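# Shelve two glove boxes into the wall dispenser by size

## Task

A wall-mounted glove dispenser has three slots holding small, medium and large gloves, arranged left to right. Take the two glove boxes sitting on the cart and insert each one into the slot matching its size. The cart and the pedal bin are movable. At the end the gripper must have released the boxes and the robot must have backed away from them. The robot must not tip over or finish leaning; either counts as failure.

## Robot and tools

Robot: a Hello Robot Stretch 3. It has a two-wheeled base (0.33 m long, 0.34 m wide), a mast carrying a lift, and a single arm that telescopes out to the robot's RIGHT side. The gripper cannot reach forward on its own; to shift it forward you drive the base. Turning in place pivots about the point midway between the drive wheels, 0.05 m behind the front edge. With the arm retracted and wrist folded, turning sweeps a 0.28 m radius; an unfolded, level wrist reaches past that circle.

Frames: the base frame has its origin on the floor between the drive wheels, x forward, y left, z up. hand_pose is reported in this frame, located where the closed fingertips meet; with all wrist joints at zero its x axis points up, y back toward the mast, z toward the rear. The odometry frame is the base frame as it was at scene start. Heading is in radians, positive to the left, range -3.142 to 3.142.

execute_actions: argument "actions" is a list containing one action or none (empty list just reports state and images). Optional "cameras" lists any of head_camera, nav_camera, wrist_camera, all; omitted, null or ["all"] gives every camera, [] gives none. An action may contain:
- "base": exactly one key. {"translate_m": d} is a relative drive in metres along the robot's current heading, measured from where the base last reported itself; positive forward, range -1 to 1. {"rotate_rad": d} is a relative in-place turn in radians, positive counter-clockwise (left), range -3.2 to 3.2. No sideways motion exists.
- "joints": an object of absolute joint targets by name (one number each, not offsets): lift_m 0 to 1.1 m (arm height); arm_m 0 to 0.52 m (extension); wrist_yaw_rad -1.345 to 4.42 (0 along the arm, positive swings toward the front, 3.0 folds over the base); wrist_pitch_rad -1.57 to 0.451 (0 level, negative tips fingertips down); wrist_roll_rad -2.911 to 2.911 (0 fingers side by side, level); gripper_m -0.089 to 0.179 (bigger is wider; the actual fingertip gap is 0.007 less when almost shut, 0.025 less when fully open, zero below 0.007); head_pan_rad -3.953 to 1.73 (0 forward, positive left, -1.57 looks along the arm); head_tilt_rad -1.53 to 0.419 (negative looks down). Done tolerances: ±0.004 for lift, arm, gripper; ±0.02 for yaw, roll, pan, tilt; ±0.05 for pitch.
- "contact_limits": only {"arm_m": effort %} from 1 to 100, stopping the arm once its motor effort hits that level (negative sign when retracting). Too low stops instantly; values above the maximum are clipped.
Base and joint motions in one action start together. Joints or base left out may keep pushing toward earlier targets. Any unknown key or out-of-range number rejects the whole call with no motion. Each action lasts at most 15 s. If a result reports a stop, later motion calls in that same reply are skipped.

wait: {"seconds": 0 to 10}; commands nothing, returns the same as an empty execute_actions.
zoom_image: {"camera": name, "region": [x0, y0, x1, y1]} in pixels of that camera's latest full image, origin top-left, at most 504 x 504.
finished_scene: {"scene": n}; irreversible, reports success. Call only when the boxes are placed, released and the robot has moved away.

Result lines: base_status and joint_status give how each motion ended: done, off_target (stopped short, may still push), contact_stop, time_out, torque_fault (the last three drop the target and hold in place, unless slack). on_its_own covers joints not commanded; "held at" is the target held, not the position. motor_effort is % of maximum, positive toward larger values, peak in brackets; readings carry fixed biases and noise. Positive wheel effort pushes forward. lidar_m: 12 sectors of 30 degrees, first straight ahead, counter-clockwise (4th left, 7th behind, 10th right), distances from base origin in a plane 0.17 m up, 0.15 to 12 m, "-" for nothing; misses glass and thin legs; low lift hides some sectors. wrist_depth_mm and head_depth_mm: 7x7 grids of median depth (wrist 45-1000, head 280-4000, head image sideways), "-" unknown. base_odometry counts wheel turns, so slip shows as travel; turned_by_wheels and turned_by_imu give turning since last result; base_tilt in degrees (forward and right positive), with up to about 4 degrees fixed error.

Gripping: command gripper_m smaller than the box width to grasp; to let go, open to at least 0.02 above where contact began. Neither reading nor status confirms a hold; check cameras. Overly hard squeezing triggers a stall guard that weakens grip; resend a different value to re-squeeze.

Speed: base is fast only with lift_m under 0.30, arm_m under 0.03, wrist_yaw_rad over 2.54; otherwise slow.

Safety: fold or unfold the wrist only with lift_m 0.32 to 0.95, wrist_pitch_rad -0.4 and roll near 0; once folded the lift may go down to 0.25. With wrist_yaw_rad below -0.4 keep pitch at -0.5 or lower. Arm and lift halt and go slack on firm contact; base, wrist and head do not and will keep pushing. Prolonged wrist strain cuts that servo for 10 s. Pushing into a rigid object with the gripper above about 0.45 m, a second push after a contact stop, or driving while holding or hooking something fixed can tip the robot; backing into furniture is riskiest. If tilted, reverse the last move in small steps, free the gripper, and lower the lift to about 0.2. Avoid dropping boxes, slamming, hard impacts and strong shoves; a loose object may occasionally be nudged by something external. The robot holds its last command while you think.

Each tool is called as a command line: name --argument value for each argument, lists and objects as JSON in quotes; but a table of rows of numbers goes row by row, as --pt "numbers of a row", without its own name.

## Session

execute_actions --actions '[]'

Scene clock: 0.00 s.
base_odometry: x=+0.000 y=+0.000 heading=+0.000 (m, m, rad; odometry frame)
turned_by_wheels: +0.000 (rad since the last result)
turned_by_imu: +0.000 (rad since the last result)
base_tilt: forward=+0.4 right=+1.7 (deg)
lidar_m: 2.34 2.39 1.08 1.02 1.04 1.36 1.96 2.00 2.25 2.13 1.89 2.49
head_depth_mm: 1782 2348 2348 2328 2307 2304 2254 / 1788 2340 2342 2310 2310 2258 2235 / 1779 2328 2317 2291 2291 2256 2199 / 1788 2322 2314 2287 2266 2239 2195 / 1769 2311 2284 2277 2244 2227 2204 / 1773 2311 2298 2260 2227 2235 2205 / 1761 2291 2244 2226 2199 2203 2230
base_status: not commanded
joint_positions: lift_m=+0.318 arm_m=+0.001 wrist_yaw_rad=+2.974 wrist_pitch_rad=-0.493 wrist_roll_rad=+0.004 gripper_m=+0.037 head_pan_rad=-0.019 head_tilt_rad=-0.001
joint_status: not commanded
motor_effort: left_wheel=+0 right_wheel=-1 lift_m=+34 arm_m=-1 wrist_yaw_rad=+0 wrist_pitch_rad=+6 wrist_roll_rad=-1 gripper_m=+0 head_pan_rad=+0 head_tilt_rad=+1 (%)
hand_pose: x=+0.0145 y=+0.0658 z=+0.3138 quat_wxyz=(+0.230, +0.699, +0.114, +0.668) (m; base frame)
wrist_depth_mm: 862 945 991 - - - - / - - - - - - - / 930 - 940 961 934 962 961 / 726 - 717 754 741 755 768 / 614 608 646 628 609 626 630 / 517 526 - 543 540 536 530 / 471 - - - 456 477 470
pictures: head_camera (sideways: a quarter turn clockwise sets it upright), nav_camera (sideways: a quarter turn counterclockwise sets it upright), wrist_camera
Images, in order (width x height): head_camera 896x504, nav_camera 672x504, wrist_camera 644x364.

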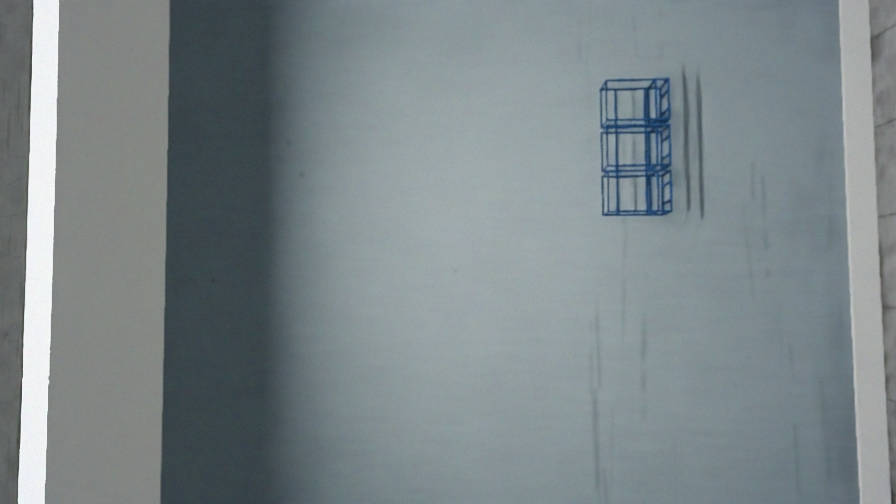

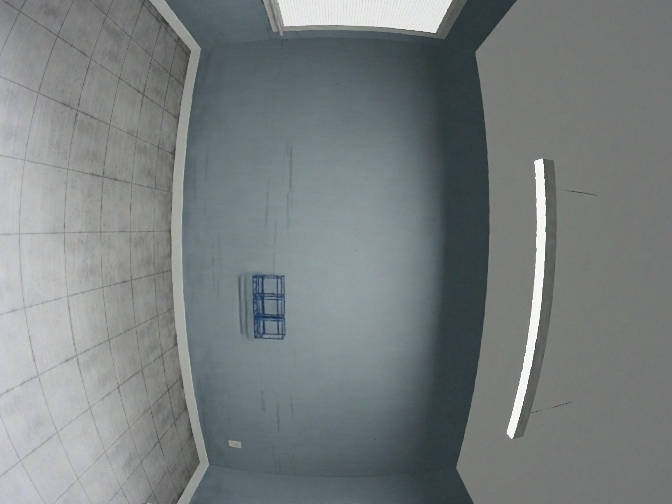

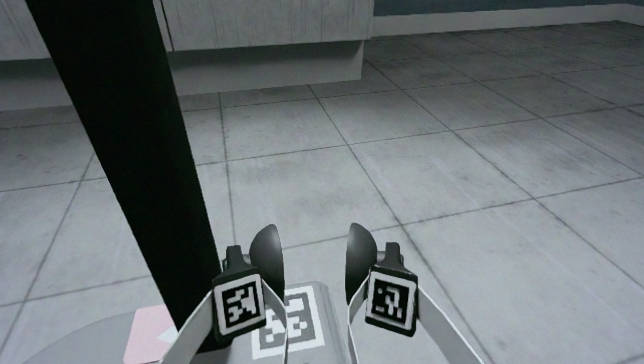

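execute_actions --actions '[{"joints":{"lift_m":0.28,"wrist_pitch_rad":-0.4,"head_pan_rad":-1.0,"head_tilt_rad":-0.3}}]' --cameras '["head_camera","nav_camera"]'

Scene clock: 5.40 s.
base_odometry: x=+0.000 y=+0.000 heading=+0.000 (m, m, rad; odometry frame)
turned_by_wheels: +0.000 (rad since the last result)
turned_by_imu: +0.001 (rad since the last result)
base_tilt: forward=+0.4 right=+1.6 (deg)
lidar_m: 2.34 2.39 1.08 1.02 1.04 1.35 1.96 2.01 2.25 2.13 1.88 2.49
head_depth_mm: 1839 1900 2004 2079 2162 2089 1609 / 1947 2030 2101 2205 2285 2093 1609 / 2047 2152 2219 2236 2337 2075 1611 / 2146 2276 2364 2256 2374 2118 1621 / 2298 2414 2509 2628 2668 2130 1631 / 2440 2570 2707 2873 2938 2140 1630 / 2613 2716 2835 2924 2870 2097 1626
base_status: not commanded
joint_positions: lift_m=+0.280 arm_m=+0.001 wrist_yaw_rad=+2.974 wrist_pitch_rad=-0.422 wrist_roll_rad=+0.004 gripper_m=+0.037 head_pan_rad=-0.993 head_tilt_rad=-0.296
joint_status: all done
motor_effort: left_wheel=+1(1) right_wheel=-1(0) lift_m=+31(34) arm_m=-1(0) wrist_yaw_rad=+1(0) wrist_pitch_rad=+12(12) wrist_roll_rad=+0(1) gripper_m=+0(0) head_pan_rad=-4(40) head_tilt_rad=-2(27) (%)
hand_pose: x=+0.0161 y=+0.0753 z=+0.2920 quat_wxyz=(+0.206, +0.702, +0.090, +0.675) (m; base frame)
wrist_depth_mm: 828 938 960 - - - - / 926 - - - - - - / - - - - - - - / 771 - 768 770 788 792 787 / 619 607 655 615 627 634 625 / 513 508 - 534 531 523 529 / 458 - - - 437 460 461
pictures: head_camera (sideways: a quarter turn clockwise sets it upright), nav_camera (sideways: a quarter turn counterclockwise sets it upright)
Images, in order (width x height): head_camera 896x504, nav_camera 672x504.

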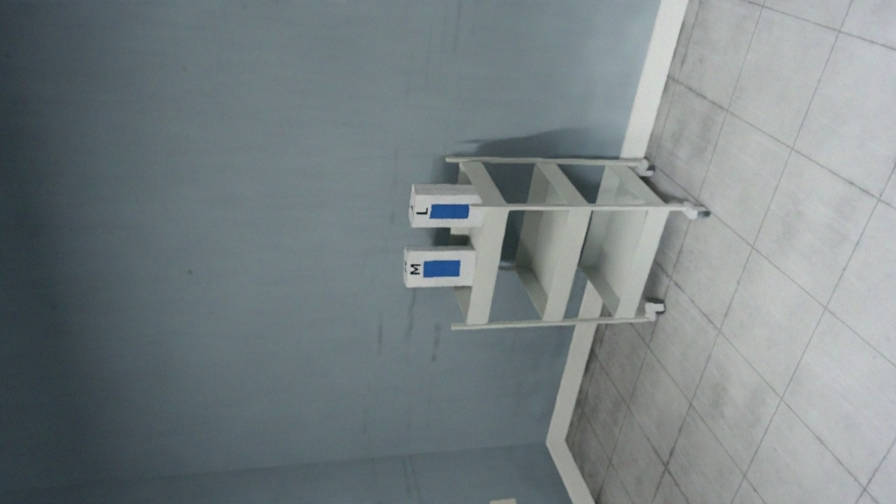

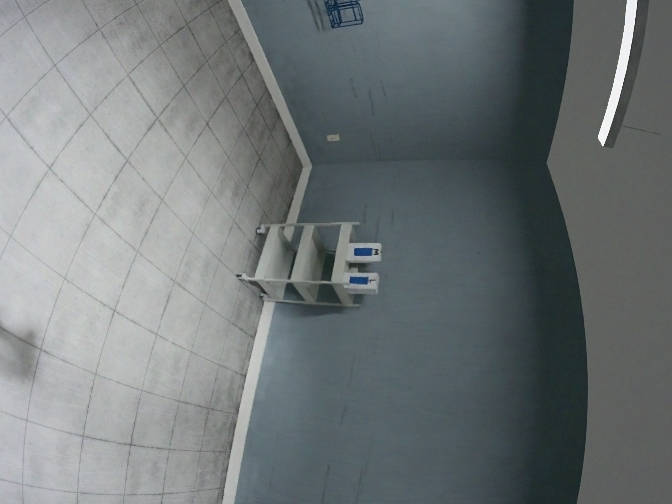

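execute_actions --actions '[{"base":{"rotate_rad":-0.84},"joints":{"head_pan_rad":-1.57,"head_tilt_rad":-0.74}}]' --cameras '[]'

execute_actions --actions '[{"base":{"translate_m":1.0}}]' --cameras '[]'

execute_actions --actions '[{"base":{"translate_m":0.47},"joints":{"lift_m":0.765}}]' --cameras '[]'

execute_actions --actions '[{"base":{"rotate_rad":0.9},"joints":{"wrist_yaw_rad":0,"gripper_m":0.179}}]' --cameras '[]'

execute_actions --actions '[{"joints":{"wrist_pitch_rad":0.025}}]'

Scene clock: 16.30 s.
base_odometry: x=+0.000 y=+0.000 heading=-0.840 (m, m, rad; odometry frame)
turned_by_wheels: -0.840 (rad since the last result)
turned_by_imu: -0.832 (rad since the last result)
base_tilt: forward=+0.3 right=+1.6 (deg)
lidar_m: 1.89 2.36 2.34 2.06 1.03 1.02 1.11 1.97 1.97 2.14 2.15 2.13
head_depth_mm: 1810 1970 2147 2011 1624 1372 1179 / 2327 2572 2521 2011 1634 1372 1185 / 2526 2811 2669 2010 1634 1367 1187 / 2668 3004 2645 2034 1625 1376 1187 / 2574 2875 2701 2024 1650 1377 1200 / 2327 2527 2606 2044 1646 1384 1188 / 2094 2281 2451 2057 1669 1398 1200
base_status: done
joint_positions: lift_m=+0.280 arm_m=+0.001 wrist_yaw_rad=+2.974 wrist_pitch_rad=-0.421 wrist_roll_rad=+0.004 gripper_m=+0.037 head_pan_rad=-1.563 head_tilt_rad=-0.731
joint_status: all done
motor_effort: left_wheel=+2(12) right_wheel=-3(7) lift_m=+32(32) arm_m=-1(0) wrist_yaw_rad=+0(0) wrist_pitch_rad=+12(12) wrist_roll_rad=+0(1) gripper_m=+0(0) head_pan_rad=-3(32) head_tilt_rad=-3(37) (%)
hand_pose: x=+0.0161 y=+0.0753 z=+0.2920 quat_wxyz=(+0.206, +0.702, +0.089, +0.675) (m; base frame)
wrist_depth_mm: 834 - - - - - - / 911 - - - - - - / 941 - - 1000 - - - / 754 - 762 773 784 786 798 / 618 611 631 620 619 641 648 / 522 518 - 534 544 523 538 / 469 - - - 447 451 460
pictures: none
No camera images: the call's "cameras" was empty. Leave "cameras" out to get every camera's image.

Scene clock: 21.30 s.
base_odometry: x=+0.668 y=-0.744 heading=-0.840 (m, m, rad; odometry frame)
turned_by_wheels: +0.000 (rad since the last result)
turned_by_imu: +0.005 (rad since the last result)
base_tilt: forward=+0.4 right=+1.6 (deg)
lidar_m: 0.98 1.74 1.73 1.88 2.45 1.82 1.96 2.60 2.58 1.68 1.35 0.92
head_depth_mm: 2619 2960 2657 2013 1632 1377 1187 / 2253 2630 2651 2011 1621 1370 1187 / 1976 2232 2450 2005 1630 1378 1189 / 1777 1967 2213 2035 1630 1371 1191 / 1607 1754 1972 2035 1637 1376 1196 / 1452 1574 1735 1888 1639 1386 1197 / 1315 1443 1564 1727 1651 1381 1199
base_status: done
joint_positions: lift_m=+0.280 arm_m=+0.001 wrist_yaw_rad=+2.974 wrist_pitch_rad=-0.421 wrist_roll_rad=+0.004 gripper_m=+0.037 head_pan_rad=-1.563 head_tilt_rad=-0.731
joint_status: not commanded
motor_effort: left_wheel=+2(14) right_wheel=-2(5) lift_m=+32(31) arm_m=-1(1) wrist_yaw_rad=+0(0) wrist_pitch_rad=+11(11) wrist_roll_rad=-1(1) gripper_m=-1(1) head_pan_rad=-3(4) head_tilt_rad=-5(5) (%)
hand_pose: x=+0.0161 y=+0.0754 z=+0.2922 quat_wxyz=(+0.205, +0.702, +0.089, +0.676) (m; base frame)
wrist_depth_mm: - - - - - - - / - - - - - - - / - - 989 - - - - / 761 - 774 764 764 788 798 / 618 602 660 630 636 632 628 / 511 519 - 525 547 527 526 / 467 - - - 435 453 453
pictures: none
No camera images: the call's "cameras" was empty. Leave "cameras" out to get every camera's image.

Scene clock: 27.17 s.
base_odometry: x=+0.981 y=-1.094 heading=-0.840 (m, m, rad; odometry frame)
turned_by_wheels: +0.000 (rad since the last result)
turned_by_imu: +0.003 (rad since the last result)
base_tilt: forward=+0.3 right=+1.6 (deg)
lidar_m: 0.58 1.46 1.44 1.57 2.41 2.23 2.38 2.90 2.43 1.21 0.97 0.52
head_depth_mm: 1872 2219 2501 2002 1626 1372 1239 / 1644 1889 2235 2026 1635 1381 1233 / 1439 1628 1863 1982 1635 1384 1224 / 1276 1412 1604 1836 1635 1387 1268 / 1150 1263 1404 1569 1626 1385 1223 / 1043 1137 1249 1394 1534 1394 1195 / 957 1031 1128 1239 1371 1394 1186
base_status: done
joint_positions: lift_m=+0.765 arm_m=+0.001 wrist_yaw_rad=+2.974 wrist_pitch_rad=-0.420 wrist_roll_rad=+0.004 gripper_m=+0.037 head_pan_rad=-1.563 head_tilt_rad=-0.731
joint_status: all done
motor_effort: left_wheel=+2(12) right_wheel=-2(5) lift_m=+38(41) arm_m=-1(1) wrist_yaw_rad=+1(0) wrist_pitch_rad=+11(11) wrist_roll_rad=-1(1) gripper_m=+1(0) head_pan_rad=-4(4) head_tilt_rad=-4(4) (%)
hand_pose: x=+0.0161 y=+0.0755 z=+0.7770 quat_wxyz=(+0.205, +0.702, +0.089, +0.676) (m; base frame)
wrist_depth_mm: - - - - - - - / - - - - - - - / - - - - - - - / - - - - - - - / - - - - - - - / - - - - - - - / 982 988 964 - 996 993 -
pictures: none
No camera images: the call's "cameras" was empty. Leave "cameras" out to get every camera's image.

Scene clock: 29.67 s.
base_odometry: x=+0.981 y=-1.094 heading=+0.060 (m, m, rad; odometry frame)
turned_by_wheels: +0.900 (rad since the last result)
turned_by_imu: +0.895 (rad since the last result)
base_tilt: forward=+0.3 right=+1.7 (deg)
lidar_m: 1.44 1.49 2.04 2.23 2.26 2.97 2.89 1.38 1.01 0.52 0.55 1.37
head_depth_mm: 805 897 1012 1175 1376 1376 1236 / 806 900 1019 1175 1391 1376 1231 / 808 904 1019 1131 1333 1408 - / 813 903 971 887 850 1001 1150 / 812 904 977 903 851 1167 1150 / 816 912 1016 935 852 1029 1156 / 818 912 816 887 854 1006 1167
base_status: done
joint_positions: lift_m=+0.765 arm_m=+0.001 wrist_yaw_rad=+0.003 wrist_pitch_rad=-0.420 wrist_roll_rad=+0.004 gripper_m=+0.179 head_pan_rad=-1.563 head_tilt_rad=-0.731
joint_status: all done
motor_effort: left_wheel=-2(7) right_wheel=+2(5) lift_m=+38(39) arm_m=+0(1) wrist_yaw_rad=-2(1) wrist_pitch_rad=+11(11) wrist_roll_rad=-1(0) gripper_m=+0(83) head_pan_rad=-4(4) head_tilt_rad=-5(5) (%)
hand_pose: x=-0.0208 y=-0.3696 z=+0.7770 quat_wxyz=(+0.691, +0.149, -0.692, -0.147) (m; base frame)
wrist_depth_mm: 432 641 437 683 676 696 707 / 466 534 486 703 721 757 754 / 511 533 504 578 796 799 827 / 337 341 339 351 887 898 902 / 956 701 712 734 973 990 996 / - 631 637 653 - - - / - 508 504 571 - 948 -
pictures: none
No camera images: the call's "cameras" was empty. Leave "cameras" out to get every camera's image.

Scene clock: 30.70 s.
base_odometry: x=+0.981 y=-1.094 heading=+0.060 (m, m, rad; odometry frame)
turned_by_wheels: +0.000 (rad since the last result)
turned_by_imu: +0.000 (rad since the last result)
base_tilt: forward=+0.3 right=+1.6 (deg)
lidar_m: 1.44 1.49 2.04 2.22 2.26 2.97 2.88 1.38 1.00 0.52 0.55 1.37
head_depth_mm: 807 895 1017 1173 1381 1372 1236 / 806 897 1016 1178 1362 1371 1235 / 809 906 1031 1127 1327 1436 - / 810 903 969 886 848 1031 1150 / 812 909 970 901 850 1027 1141 / 815 910 1015 931 852 1030 1153 / 818 914 820 894 852 1014 1173
base_status: not commanded
joint_positions: lift_m=+0.765 arm_m=+0.001 wrist_yaw_rad=+0.003 wrist_pitch_rad=+0.000 wrist_roll_rad=+0.004 gripper_m=+0.179 head_pan_rad=-1.563 head_tilt_rad=-0.731
joint_status: all done
motor_effort: left_wheel=-2(3) right_wheel=+2(2) lift_m=+39(39) arm_m=-1(1) wrist_yaw_rad=-2(2) wrist_pitch_rad=+14(13) wrist_roll_rad=-1(1) gripper_m=+0(0) head_pan_rad=-3(4) head_tilt_rad=-5(5) (%)
hand_pose: x=-0.0206 y=-0.4017 z=+0.8795 quat_wxyz=(+0.706, +0.001, -0.708, +0.001) (m; base frame)
wrist_depth_mm: 670 690 682 706 719 712 737 / 697 698 711 718 730 739 744 / 708 725 738 738 730 750 756 / 481 509 490 741 780 765 770 / 499 516 515 748 765 777 797 / 742 551 520 664 811 817 833 / - 472 468 463 791 828 853
pictures: head_camera (sideways: a quarter turn clockwise sets it upright), nav_camera (sideways: a quarter turn counterclockwise sets it upright), wrist_camera
Images, in order (width x height): head_camera 896x504, nav_camera 672x504, wrist_camera 644x364.

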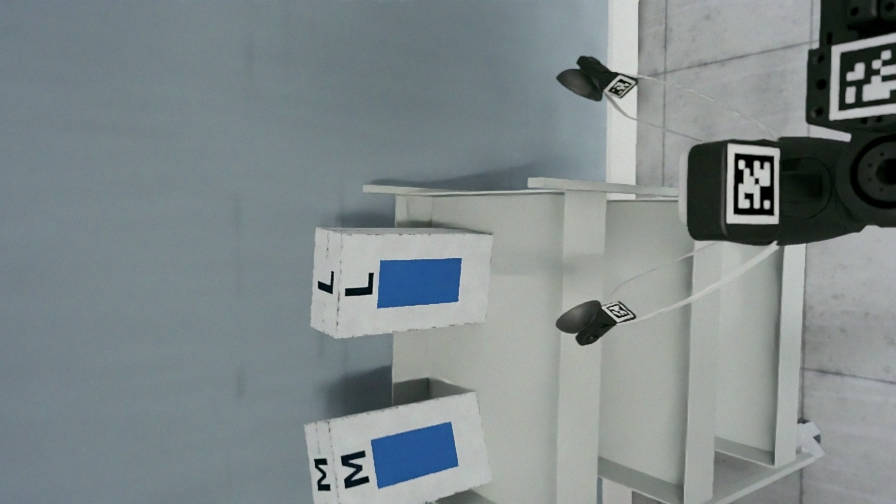

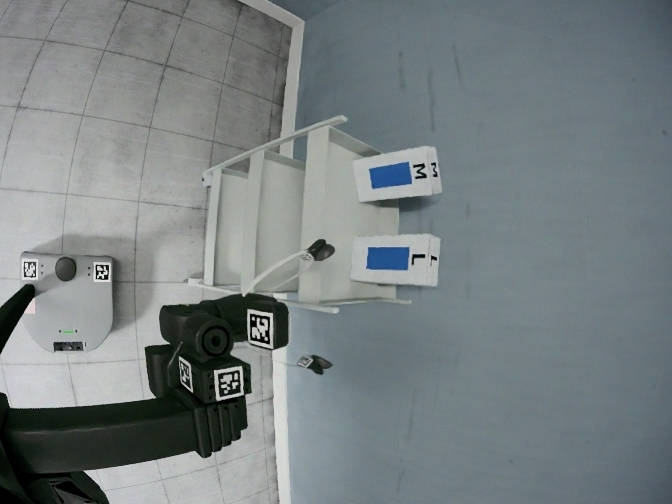

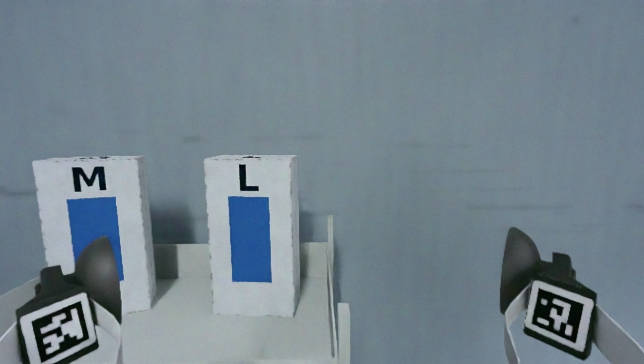

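execute_actions --actions '[{"base":{"translate_m":0.115},"joints":{"arm_m":0.29,"wrist_yaw_rad":-0.1}}]' --cameras '["wrist_camera","head_camera"]'

Scene clock: 38.03 s.
base_odometry: x=+1.096 y=-1.087 heading=+0.060 (m, m, rad; odometry frame)
turned_by_wheels: +0.000 (rad since the last result)
turned_by_imu: +0.001 (rad since the last result)
base_tilt: forward=+0.3 right=+1.7 (deg)
lidar_m: 1.32 1.37 1.87 2.25 2.26 3.07 3.00 1.37 0.54 0.53 0.55 1.37
head_depth_mm: 806 897 1019 1151 - - 1165 / 804 902 1001 - 772 1293 1167 / 801 905 802 - 1050 1000 1142 / 809 906 990 942 848 1025 1139 / 809 906 993 915 849 1026 1144 / 815 907 813 890 854 1015 1167 / 816 912 1040 1193 841 1361 1201
base_status: done
joint_positions: lift_m=+0.765 arm_m=+0.290 wrist_yaw_rad=-0.098 wrist_pitch_rad=+0.002 wrist_roll_rad=+0.004 gripper_m=+0.179 head_pan_rad=-1.563 head_tilt_rad=-0.731
joint_status: all done
motor_effort: left_wheel=-2(6) right_wheel=+2(6) lift_m=+39(39) arm_m=+5(6) wrist_yaw_rad=-2(5) wrist_pitch_rad=+12(14) wrist_roll_rad=-1(1) gripper_m=+0(0) head_pan_rad=-4(3) head_tilt_rad=-4(5) (%)
hand_pose: x=-0.0465 y=-0.6896 z=+0.8799 quat_wxyz=(+0.705, -0.035, -0.707, -0.034) (m; base frame)
wrist_depth_mm: 374 390 404 424 439 453 481 / 391 404 418 439 447 469 478 / 399 410 419 438 452 483 492 / 395 427 431 256 477 478 510 / 262 436 199 198 476 498 537 / - 440 205 205 360 504 548 / - 442 209 209 349 529 564
pictures: head_camera (sideways: a quarter turn clockwise sets it upright), wrist_camera
Images, in order (width x height): head_camera 896x504, wrist_camera 644x364.

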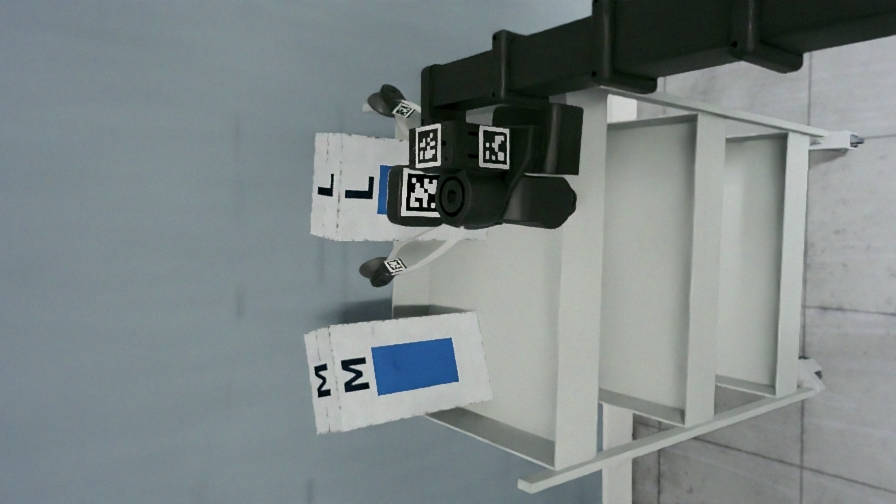

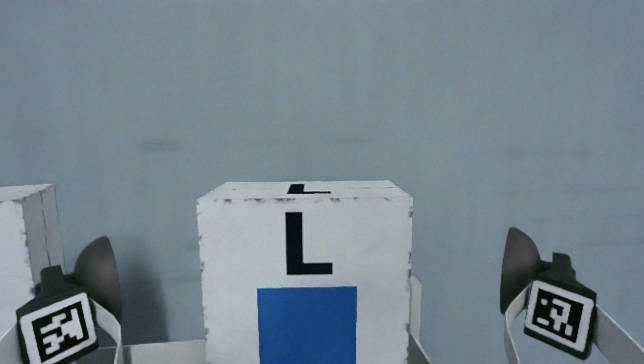

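execute_actions --actions '[{"base":{"translate_m":0.005},"joints":{"arm_m":0.368,"wrist_yaw_rad":-0.13}}]' --cameras '["wrist_camera"]'

Scene clock: 43.57 s.
base_odometry: x=+1.101 y=-1.087 heading=+0.060 (m, m, rad; odometry frame)
turned_by_wheels: +0.000 (rad since the last result)
turned_by_imu: +0.001 (rad since the last result)
base_tilt: forward=+0.4 right=+1.7 (deg)
lidar_m: 1.32 1.37 1.87 2.26 2.26 3.09 3.00 1.38 0.54 0.53 0.55 1.37
head_depth_mm: 804 899 1016 1143 - - 1165 / 805 900 1000 - 842 1152 1161 / 808 901 966 - 845 999 1144 / 806 902 1008 986 845 1022 1145 / 809 905 990 911 848 1031 1148 / 813 908 816 889 851 1013 1172 / 815 909 1036 1197 1317 1385 1206
base_status: done
joint_positions: lift_m=+0.765 arm_m=+0.368 wrist_yaw_rad=-0.127 wrist_pitch_rad=+0.002 wrist_roll_rad=+0.004 gripper_m=+0.179 head_pan_rad=-1.563 head_tilt_rad=-0.731
joint_status: all done
motor_effort: left_wheel=-2(3) right_wheel=+2(6) lift_m=+39(39) arm_m=+5(5) wrist_yaw_rad=-2(2) wrist_pitch_rad=+13(12) wrist_roll_rad=-1(1) gripper_m=+0(0) head_pan_rad=-3(3) head_tilt_rad=-4(5) (%)
hand_pose: x=-0.0540 y=-0.7668 z=+0.8799 quat_wxyz=(+0.705, -0.045, -0.707, -0.045) (m; base frame)
wrist_depth_mm: 306 319 335 345 366 382 400 / 313 325 341 355 367 388 409 / 319 329 345 364 381 403 419 / 330 338 360 372 393 415 432 / 334 346 128 128 127 418 444 / 333 120 120 122 124 126 465 / - 357 123 125 127 434 477
pictures: wrist_camera
Images, in order (width x height): wrist_camera 644x364.

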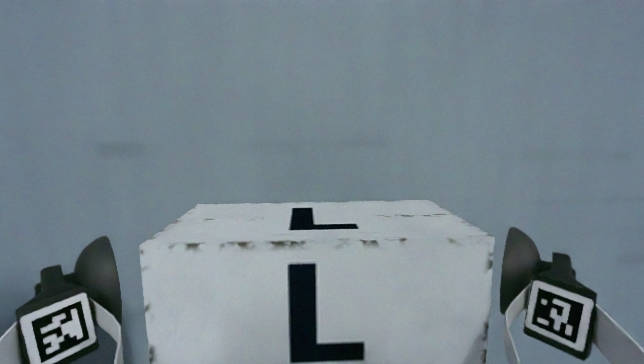

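execute_actions --actions '[{"joints":{"gripper_m":0.087}}]' --cameras '["wrist_camera"]'

execute_actions --actions '[{"joints":{"lift_m":0.92,"wrist_pitch_rad":0.1}}]' --cameras '["wrist_camera"]'

execute_actions --actions '[{"joints":{"arm_m":0.02,"wrist_yaw_rad":0,"head_pan_rad":0.3,"head_tilt_rad":-0.45}}]'

Scene clock: 60.20 s.
base_odometry: x=+1.101 y=-1.087 heading=+0.060 (m, m, rad; odometry frame)
turned_by_wheels: +0.000 (rad since the last result)
turned_by_imu: +0.001 (rad since the last result)
base_tilt: forward=+0.4 right=+1.7 (deg)
lidar_m: 1.32 1.37 1.86 2.26 2.26 3.08 2.99 1.38 0.54 0.53 0.55 1.37
head_depth_mm: 802 894 1013 1150 - - 1160 / 804 897 996 - 846 1151 1169 / 806 902 967 - 846 996 1145 / 807 907 1006 988 846 1025 1147 / 814 909 996 909 852 1022 1152 / 816 911 814 893 851 1021 1173 / 817 913 1037 1201 1316 1391 1194
base_status: not commanded
joint_positions: lift_m=+0.765 arm_m=+0.368 wrist_yaw_rad=-0.130 wrist_pitch_rad=+0.002 wrist_roll_rad=+0.004 gripper_m=+0.088 head_pan_rad=-1.563 head_tilt_rad=-0.731
joint_status: all done
motor_effort: left_wheel=-3(3) right_wheel=+2(2) lift_m=+38(38) arm_m=+5(5) wrist_yaw_rad=+0(1) wrist_pitch_rad=+12(13) wrist_roll_rad=-1(0) gripper_m=-19(93) head_pan_rad=-4(4) head_tilt_rad=-5(4) (%)
hand_pose: x=-0.0546 y=-0.7667 z=+0.8800 quat_wxyz=(+0.705, -0.046, -0.707, -0.045) (m; base frame)
wrist_depth_mm: 307 320 329 348 367 385 400 / 313 328 339 351 371 389 413 / 320 328 348 364 382 401 425 / 320 341 354 369 389 413 433 / 333 338 128 127 126 421 447 / 336 123 123 125 127 422 456 / 346 126 127 128 130 440 474
pictures: wrist_camera
Images, in order (width x height): wrist_camera 644x364.

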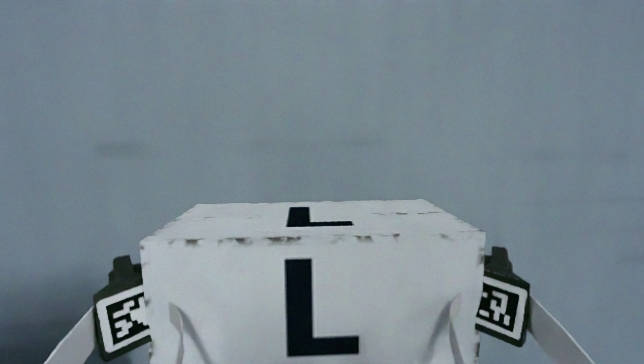

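Scene clock: 62.43 s.
base_odometry: x=+1.101 y=-1.087 heading=+0.060 (m, m, rad; odometry frame)
turned_by_wheels: +0.000 (rad since the last result)
turned_by_imu: +0.000 (rad since the last result)
base_tilt: forward=+0.3 right=+1.7 (deg)
lidar_m: 1.32 1.37 1.87 2.26 2.26 3.10 3.01 1.38 0.54 0.53 0.55 1.36
head_depth_mm: 801 882 - 1197 1393 1376 1185 / 804 873 1036 987 824 1157 1164 / 804 873 - 950 844 1000 1145 / 806 882 990 985 844 1024 1143 / 814 902 996 907 849 1028 1159 / 813 904 818 890 853 1014 1180 / 818 914 1033 1195 1309 1381 1197
base_status: not commanded
joint_positions: lift_m=+0.920 arm_m=+0.368 wrist_yaw_rad=-0.130 wrist_pitch_rad=+0.018 wrist_roll_rad=+0.004 gripper_m=+0.088 head_pan_rad=-1.563 head_tilt_rad=-0.731
joint_status: wrist_pitch_rad off_target (ended at +0.018, target +0.100); the others done
on_its_own: wrist_pitch_rad is at rest, and its effort (+45) is outside its rest range (-20 to +32)
motor_effort: left_wheel=-2(3) right_wheel=+2(2) lift_m=+44(46) arm_m=+5(5) wrist_yaw_rad=+0(1) wrist_pitch_rad=+45(48) wrist_roll_rad=-1(0) gripper_m=-19(19) head_pan_rad=-4(4) head_tilt_rad=-5(5) (%)
hand_pose: x=-0.0546 y=-0.7671 z=+1.0390 quat_wxyz=(+0.705, -0.052, -0.706, -0.039) (m; base frame)
wrist_depth_mm: 308 320 336 350 369 383 400 / 313 327 345 359 369 392 410 / 323 335 350 364 378 398 426 / 322 337 354 375 385 408 435 / 330 340 130 128 128 424 440 / 339 123 124 125 127 429 450 / 348 125 125 128 130 442 478
pictures: wrist_camera
Images, in order (width x height): wrist_camera 644x364.

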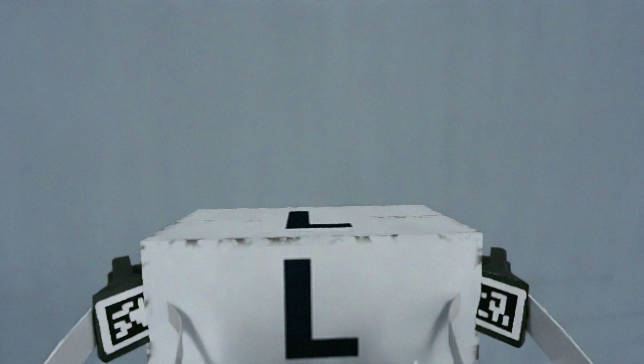

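Scene clock: 66.20 s.
base_odometry: x=+1.101 y=-1.087 heading=+0.060 (m, m, rad; odometry frame)
turned_by_wheels: +0.000 (rad since the last result)
turned_by_imu: +0.001 (rad since the last result)
base_tilt: forward=+0.3 right=+1.6 (deg)
lidar_m: 1.32 1.37 1.87 2.26 2.26 3.10 2.98 1.38 0.54 0.53 0.55 1.37
head_depth_mm: 1056 1131 1212 1300 1412 1519 1393 / 1095 1167 1238 1352 1462 1583 1406 / 1123 1198 1296 1388 1526 1620 1393 / 1163 1246 1329 1441 1586 1681 1402 / 1200 1289 1386 1498 1653 1718 1409 / 1230 1328 1429 1567 1726 1721 1402 / 1275 1373 1490 1635 1818 1739 1400
base_status: not commanded
joint_positions: lift_m=+0.920 arm_m=+0.020 wrist_yaw_rad=-0.001 wrist_pitch_rad=+0.018 wrist_roll_rad=+0.004 gripper_m=+0.088 head_pan_rad=+0.293 head_tilt_rad=-0.458
joint_status: all done
on_its_own: wrist_pitch_rad is at rest, and its effort (+45) is outside its rest range (-20 to +32)
motor_effort: left_wheel=+0(2) right_wheel=+1(3) lift_m=+44(44) arm_m=-6(6) wrist_yaw_rad=+1(5) wrist_pitch_rad=+45(45) wrist_roll_rad=-1(0) gripper_m=-19(19) head_pan_rad=+3(39) head_tilt_rad=+4(30) (%)
hand_pose: x=-0.0218 y=-0.4220 z=+1.0390 quat_wxyz=(+0.706, -0.007, -0.708, +0.006) (m; base frame)
wrist_depth_mm: 654 661 677 674 686 698 700 / 687 689 691 706 701 693 742 / 692 697 706 724 735 736 721 / 704 708 717 731 716 733 748 / 713 720 130 129 128 781 764 / 750 123 124 126 128 780 793 / 729 125 126 127 130 783 805
pictures: head_camera (sideways: a quarter turn clockwise sets it upright), nav_camera (sideways: a quarter turn counterclockwise sets it upright), wrist_camera
Images, in order (width x height): head_camera 896x504, nav_camera 672x504, wrist_camera 644x364.

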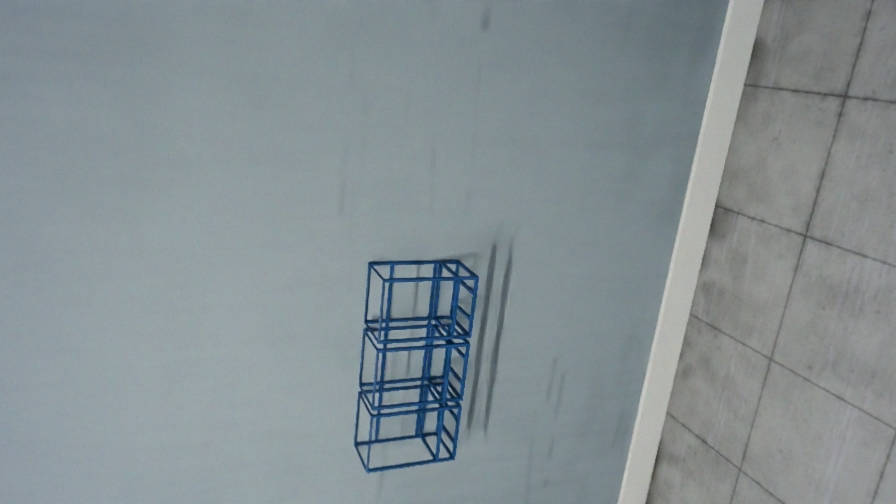

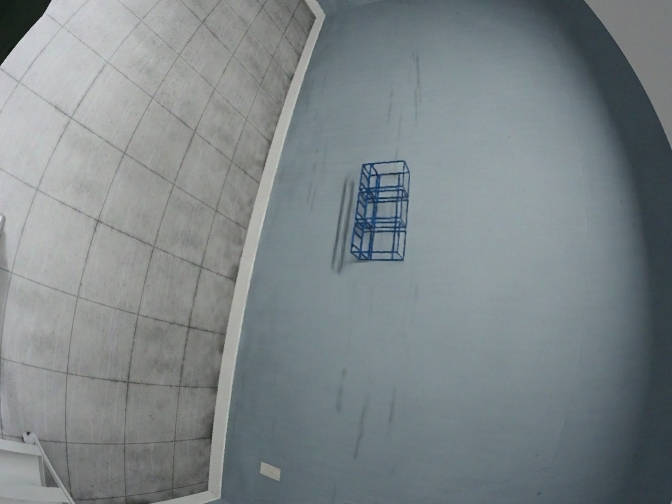

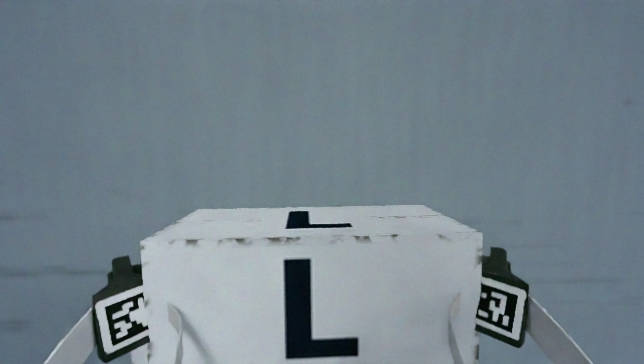

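execute_actions --actions '[{"base":{"rotate_rad":0.845},"joints":{"lift_m":1.0,"head_pan_rad":-1.57,"head_tilt_rad":-0.58}}]' --cameras '[]'

execute_actions --actions '[{"base":{"translate_m":0.71}}]' --cameras '[]'

execute_actions --actions '[{"base":{"rotate_rad":0.73},"joints":{"arm_m":0.2,"wrist_pitch_rad":0.13}}]' --cameras '["wrist_camera","head_camera"]'

Scene clock: 78.60 s.
base_odometry: x=+1.101 y=-1.087 heading=+0.905 (m, m, rad; odometry frame)
turned_by_wheels: +0.845 (rad since the last result)
turned_by_imu: +0.841 (rad since the last result)
base_tilt: forward=+0.3 right=+1.7 (deg)
lidar_m: 1.58 2.80 2.25 2.62 3.01 1.76 1.08 0.53 0.53 1.16 1.32 1.32
head_depth_mm: 952 1011 1090 - - - - / 1038 1106 1172 - - - - / 1140 1238 1302 - - - - / 1284 1381 1472 386 437 1421 1286 / 1333 1435 1570 1703 1837 1549 1300 / 1247 1339 1445 1573 1713 1565 1291 / 1170 1248 1349 1450 1577 1570 1296
base_status: done
joint_positions: lift_m=+1.000 arm_m=+0.020 wrist_yaw_rad=-0.001 wrist_pitch_rad=+0.019 wrist_roll_rad=+0.004 gripper_m=+0.088 head_pan_rad=-1.563 head_tilt_rad=-0.573
joint_status: all done
on_its_own: wrist_pitch_rad is at rest, and its effort (+45) is outside its rest range (-20 to +32)
motor_effort: left_wheel=-2(7) right_wheel=+2(5) lift_m=+45(41) arm_m=-5(6) wrist_yaw_rad=+0(1) wrist_pitch_rad=+45(45) wrist_roll_rad=-1(1) gripper_m=-19(19) head_pan_rad=-4(42) head_tilt_rad=-5(17) (%)
hand_pose: x=-0.0217 y=-0.4220 z=+1.1190 quat_wxyz=(+0.706, -0.007, -0.708, +0.006) (m; base frame)
wrist_depth_mm: 889 - - - 847 718 599 / 867 - - - 876 725 620 / 894 - - - 877 740 627 / 922 - - - 905 746 634 / 926 - 130 129 128 738 624 / 951 123 124 126 128 710 650 / 932 125 126 128 130 774 614
pictures: none
No camera images: the call's "cameras" was empty. Leave "cameras" out to get every camera's image.

Scene clock: 86.87 s.
base_odometry: x=+1.540 y=-0.529 heading=+0.905 (m, m, rad; odometry frame)
turned_by_wheels: +0.000 (rad since the last result)
turned_by_imu: +0.003 (rad since the last result)
base_tilt: forward=+0.3 right=+1.6 (deg)
lidar_m: 1.02 1.91 1.95 1.98 3.46 2.72 1.19 1.08 1.50 0.95 0.85 0.85
head_depth_mm: 1185 1319 1508 - - - - / 1075 1195 1289 - - - - / 986 1074 1162 - - - - / 906 991 1055 386 437 1424 1290 / 842 910 994 1083 1202 1351 1295 / 785 845 916 997 1090 1207 1267 / 741 789 850 923 998 1094 1210
base_status: done
joint_positions: lift_m=+1.000 arm_m=+0.020 wrist_yaw_rad=-0.001 wrist_pitch_rad=+0.019 wrist_roll_rad=+0.004 gripper_m=+0.088 head_pan_rad=-1.563 head_tilt_rad=-0.573
joint_status: not commanded
on_its_own: wrist_pitch_rad is at rest, and its effort (+45) is outside its rest range (-20 to +32)
motor_effort: left_wheel=-3(4) right_wheel=+2(6) lift_m=+45(44) arm_m=-5(5) wrist_yaw_rad=+1(1) wrist_pitch_rad=+45(45) wrist_roll_rad=-1(1) gripper_m=-19(19) head_pan_rad=-3(3) head_tilt_rad=-5(5) (%)
hand_pose: x=-0.0217 y=-0.4220 z=+1.1190 quat_wxyz=(+0.706, -0.007, -0.708, +0.006) (m; base frame)
wrist_depth_mm: 514 597 717 871 - - - / 522 597 724 936 - - - / 529 603 739 907 - - - / 540 623 748 947 - - - / 534 606 130 129 127 - - / 554 123 124 127 128 - - / 544 125 126 128 130 - -
pictures: none
No camera images: the call's "cameras" was empty. Leave "cameras" out to get every camera's image.

Scene clock: 89.43 s.
base_odometry: x=+1.540 y=-0.529 heading=+1.635 (m, m, rad; odometry frame)
turned_by_wheels: +0.730 (rad since the last result)
turned_by_imu: +0.726 (rad since the last result)
base_tilt: forward=+0.3 right=+1.6 (deg)
lidar_m: 2.26 1.95 2.36 3.45 2.11 1.11 1.08 1.19 0.88 0.85 0.88 1.21
head_depth_mm: 689 746 - - 1022 1160 1266 / 691 752 - - 1027 1174 1275 / 691 755 - - 1020 1183 1285 / 694 752 542 605 1041 1177 1288 / 697 761 838 933 1050 1194 1295 / 700 764 848 929 1051 1208 1288 / 700 770 847 934 1058 1211 1304
base_status: done
joint_positions: lift_m=+1.000 arm_m=+0.200 wrist_yaw_rad=+0.000 wrist_pitch_rad=+0.047 wrist_roll_rad=+0.004 gripper_m=+0.088 head_pan_rad=-1.563 head_tilt_rad=-0.573
joint_status: wrist_pitch_rad off_target (ended at +0.047, target +0.130); the others done
on_its_own: wrist_pitch_rad is at rest, and its effort (+46) is outside its rest range (-20 to +32)
motor_effort: left_wheel=-2(7) right_wheel=+2(6) lift_m=+44(44) arm_m=+5(3) wrist_yaw_rad=+0(0) wrist_pitch_rad=+46(50) wrist_roll_rad=-1(1) gripper_m=-19(20) head_pan_rad=-3(4) head_tilt_rad=-3(4) (%)
hand_pose: x=-0.0214 y=-0.6017 z=+1.1264 quat_wxyz=(+0.706, -0.016, -0.708, +0.017) (m; base frame)
wrist_depth_mm: 384 389 394 393 396 400 402 / 396 391 397 401 407 411 408 / 399 400 411 407 419 418 422 / 400 403 405 415 416 419 427 / 411 413 130 129 127 429 433 / 418 123 124 126 128 434 450 / 423 125 126 128 130 447 452
pictures: head_camera (sideways: a quarter turn clockwise sets it upright), wrist_camera
Images, in order (width x height): head_camera 896x504, wrist_camera 644x364.

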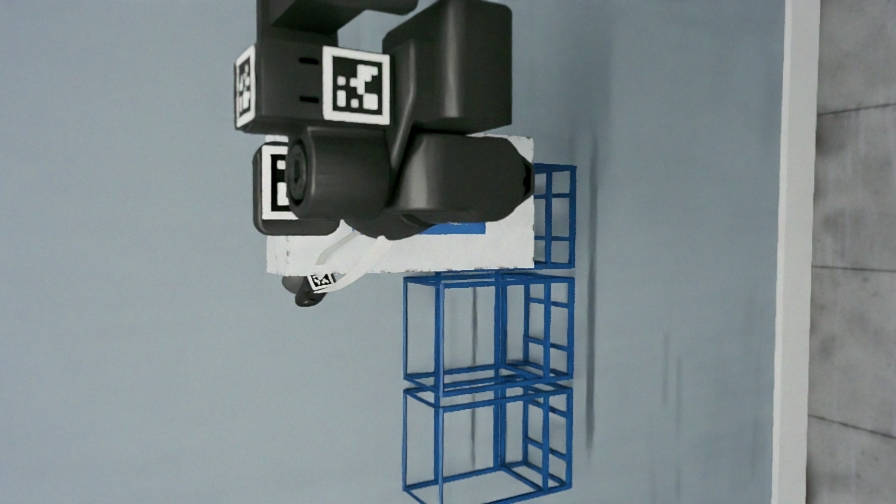

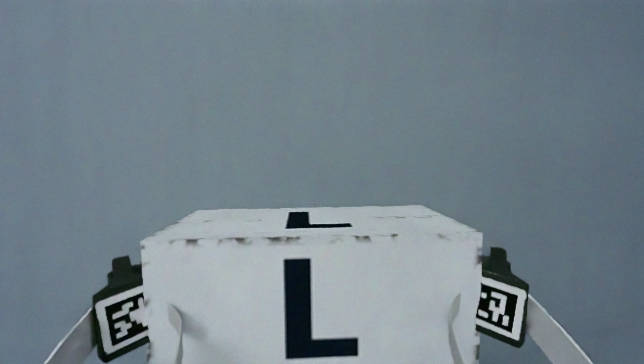

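execute_actions --actions '[{"base":{"translate_m":0.012},"joints":{"arm_m":0.404,"lift_m":1.01}}]' --cameras '["head_camera"]'

zoom_image --camera "head_camera" --region '[340,100,600,340]'

Scene clock: 98.20 s.
base_odometry: x=+1.539 y=-0.517 heading=+1.634 (m, m, rad; odometry frame)
turned_by_wheels: +0.000 (rad since the last result)
turned_by_imu: +0.001 (rad since the last result)
base_tilt: forward=+0.3 right=+1.7 (deg)
lidar_m: 2.25 1.94 2.34 3.44 2.13 1.12 1.09 1.19 0.88 0.85 0.88 1.21
head_depth_mm: 685 730 835 909 1024 1165 1269 / 689 730 845 916 1035 1176 1275 / 692 736 772 907 1020 1185 1280 / 693 741 773 925 1042 1194 1287 / 694 760 837 929 1045 1200 1293 / 698 763 838 908 1052 1195 1302 / 703 766 838 936 1059 1203 1300
base_status: done
joint_positions: lift_m=+1.010 arm_m=+0.404 wrist_yaw_rad=+0.000 wrist_pitch_rad=+0.048 wrist_roll_rad=+0.004 gripper_m=+0.088 head_pan_rad=-1.563 head_tilt_rad=-0.573
joint_status: all done
on_its_own: wrist_pitch_rad is at rest, and its effort (+46) is outside its rest range (-20 to +32)
motor_effort: left_wheel=-3(4) right_wheel=+2(6) lift_m=+45(44) arm_m=+5(5) wrist_yaw_rad=+0(0) wrist_pitch_rad=+46(46) wrist_roll_rad=-1(0) gripper_m=-19(19) head_pan_rad=-3(4) head_tilt_rad=-4(3) (%)
hand_pose: x=-0.0214 y=-0.8057 z=+1.1365 quat_wxyz=(+0.706, -0.017, -0.708, +0.017) (m; base frame)
wrist_depth_mm: 192 192 193 196 197 198 200 / 194 195 196 199 200 202 204 / 196 199 200 201 204 207 206 / 201 202 202 206 207 209 211 / 205 205 130 129 128 211 214 / 207 123 124 126 127 217 218 / 211 125 126 128 130 221 222
pictures: head_camera (sideways: a quarter turn clockwise sets it upright)
Images, in order (width x height): head_camera 896x504.

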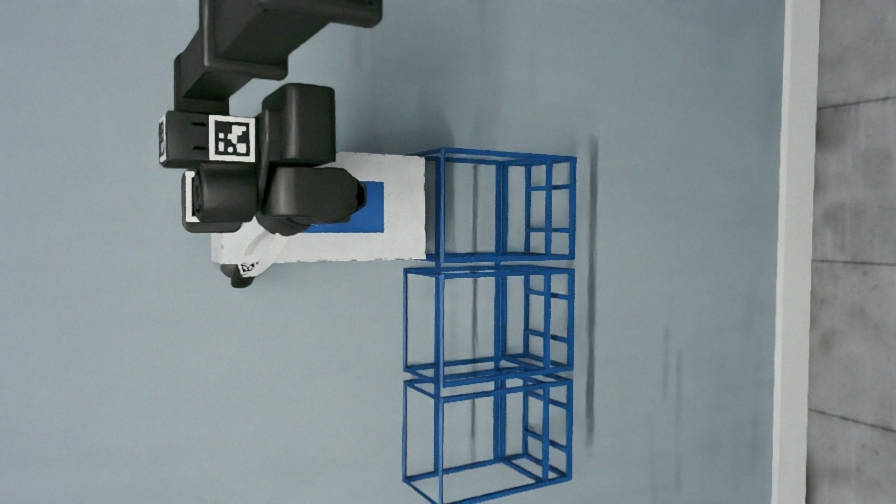

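Region (340, 100, 600, 340) of head_camera's 896x504 image, scaled by 1.938, with more detail than that image has; it fills the top 465 rows of this view, and the rest is white.

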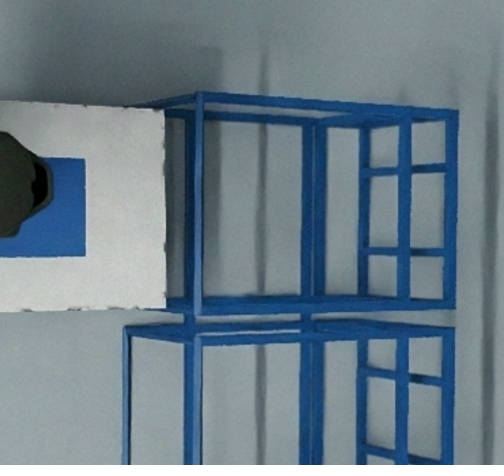

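execute_actions --actions '[{"base":{"translate_m":-0.005},"joints":{"arm_m":0.41,"lift_m":0.994}}]' --cameras '["head_camera"]'

zoom_image --camera "head_camera" --region '[340,100,600,340]'

Scene clock: 102.97 s.
base_odometry: x=+1.539 y=-0.522 heading=+1.634 (m, m, rad; odometry frame)
turned_by_wheels: +0.000 (rad since the last result)
turned_by_imu: +0.001 (rad since the last result)
base_tilt: forward=+0.3 right=+1.7 (deg)
lidar_m: 2.26 1.95 2.35 3.44 2.12 1.11 1.09 1.19 0.88 0.85 0.88 1.21
head_depth_mm: 687 737 843 909 1021 1162 1273 / 689 730 848 914 1019 1167 1271 / 693 735 - 918 1018 1185 1286 / 691 746 783 900 1041 1191 1289 / 697 764 832 927 1044 1189 1288 / 701 762 839 914 1049 1203 1295 / 700 769 843 937 1057 1214 1292
base_status: done
joint_positions: lift_m=+0.994 arm_m=+0.410 wrist_yaw_rad=+0.000 wrist_pitch_rad=+0.048 wrist_roll_rad=+0.004 gripper_m=+0.088 head_pan_rad=-1.563 head_tilt_rad=-0.573
joint_status: all done
on_its_own: wrist_pitch_rad is at rest, and its effort (+45) is outside its rest range (-20 to +32)
motor_effort: left_wheel=-2(7) right_wheel=+2(4) lift_m=+38(45) arm_m=+5(7) wrist_yaw_rad=+0(0) wrist_pitch_rad=+45(46) wrist_roll_rad=-1(1) gripper_m=-19(19) head_pan_rad=-4(4) head_tilt_rad=-4(3) (%)
hand_pose: x=-0.0214 y=-0.8117 z=+1.1209 quat_wxyz=(+0.706, -0.017, -0.708, +0.017) (m; base frame)
wrist_depth_mm: 185 186 186 190 192 193 194 / 188 189 191 193 193 195 198 / 191 193 194 196 197 198 201 / 195 195 197 199 201 204 203 / 199 197 131 129 127 207 209 / 202 123 124 126 128 209 213 / 203 125 126 128 129 214 217
pictures: head_camera (sideways: a quarter turn clockwise sets it upright)
Images, in order (width x height): head_camera 896x504.

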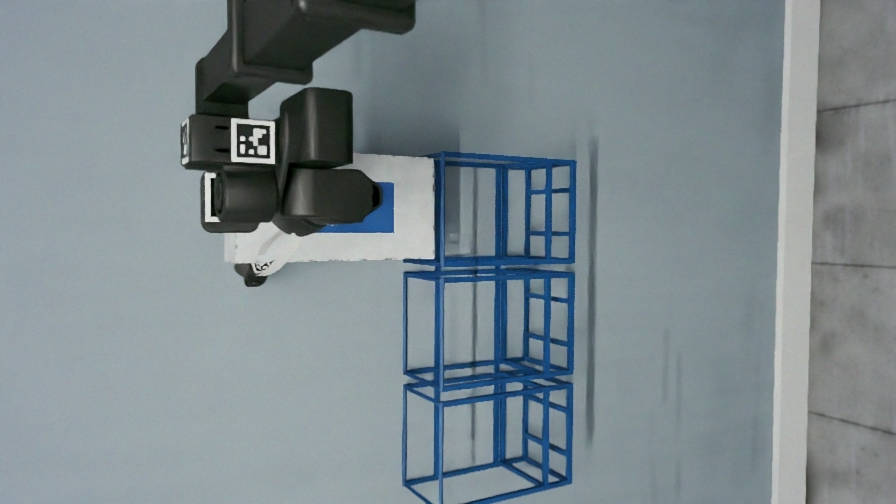

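Region (340, 100, 600, 340) of head_camera's 896x504 image, scaled by 1.938, with more detail than that image has; it fills the top 465 rows of this view, and the rest is white.

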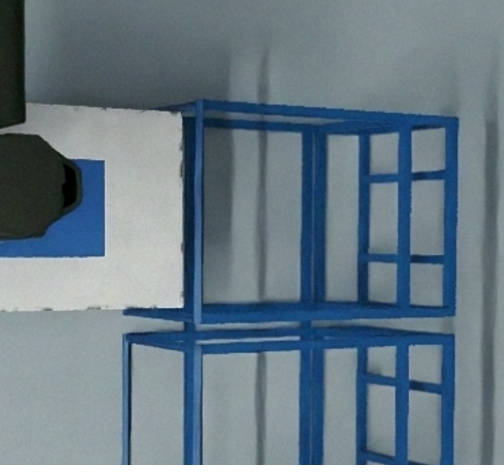

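execute_actions --actions '[{"joints":{"lift_m":0.968}}]' --cameras '["head_camera"]'

zoom_image --camera "head_camera" --region '[340,100,600,340]'

Scene clock: 109.87 s.
base_odometry: x=+1.539 y=-0.522 heading=+1.634 (m, m, rad; odometry frame)
turned_by_wheels: +0.000 (rad since the last result)
turned_by_imu: +0.001 (rad since the last result)
base_tilt: forward=+0.3 right=+1.7 (deg)
lidar_m: 2.26 1.94 2.35 3.45 2.12 1.11 1.09 1.19 0.88 0.85 0.88 1.21
head_depth_mm: 687 746 - 931 1025 1164 1260 / 690 742 - 916 1032 1173 1266 / 691 746 - 910 1016 1177 1282 / 694 756 792 881 1039 1184 1294 / 696 760 836 926 1048 1195 1288 / 699 760 838 916 1053 1198 1307 / 703 765 841 939 1057 1214 1300
base_status: not commanded
joint_positions: lift_m=+0.968 arm_m=+0.410 wrist_yaw_rad=+0.000 wrist_pitch_rad=+0.048 wrist_roll_rad=+0.004 gripper_m=+0.088 head_pan_rad=-1.563 head_tilt_rad=-0.573
joint_status: all done
on_its_own: wrist_pitch_rad is at rest, and its effort (+45) is outside its rest range (-20 to +32)
motor_effort: left_wheel=-2(2) right_wheel=+2(1) lift_m=+37(38) arm_m=+5(5) wrist_yaw_rad=+0(0) wrist_pitch_rad=+45(46) wrist_roll_rad=-1(1) gripper_m=-19(20) head_pan_rad=-3(4) head_tilt_rad=-4(3) (%)
hand_pose: x=-0.0214 y=-0.8117 z=+1.0949 quat_wxyz=(+0.706, -0.017, -0.708, +0.017) (m; base frame)
wrist_depth_mm: 185 186 189 189 191 194 195 / 188 190 191 193 195 195 197 / 192 193 194 197 198 200 200 / 195 195 198 197 201 202 205 / 197 198 131 128 128 205 209 / 201 124 124 126 128 210 212 / 203 125 126 127 130 214 216
pictures: head_camera (sideways: a quarter turn clockwise sets it upright)
Images, in order (width x height): head_camera 896x504.

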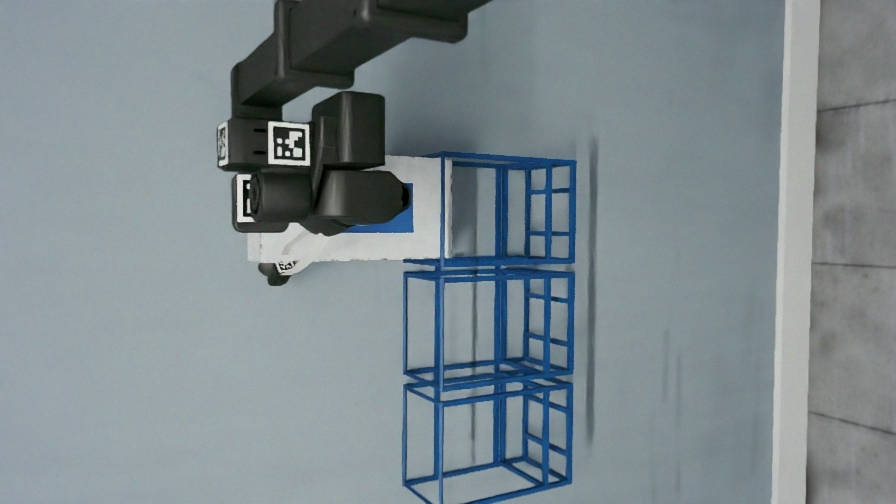

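Region (340, 100, 600, 340) of head_camera's 896x504 image, scaled by 1.938, with more detail than that image has; it fills the top 465 rows of this view, and the rest is white.

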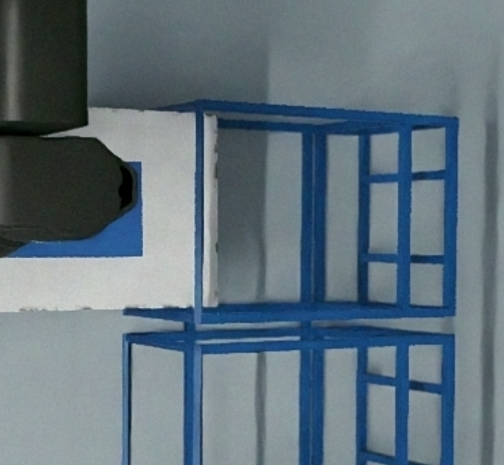

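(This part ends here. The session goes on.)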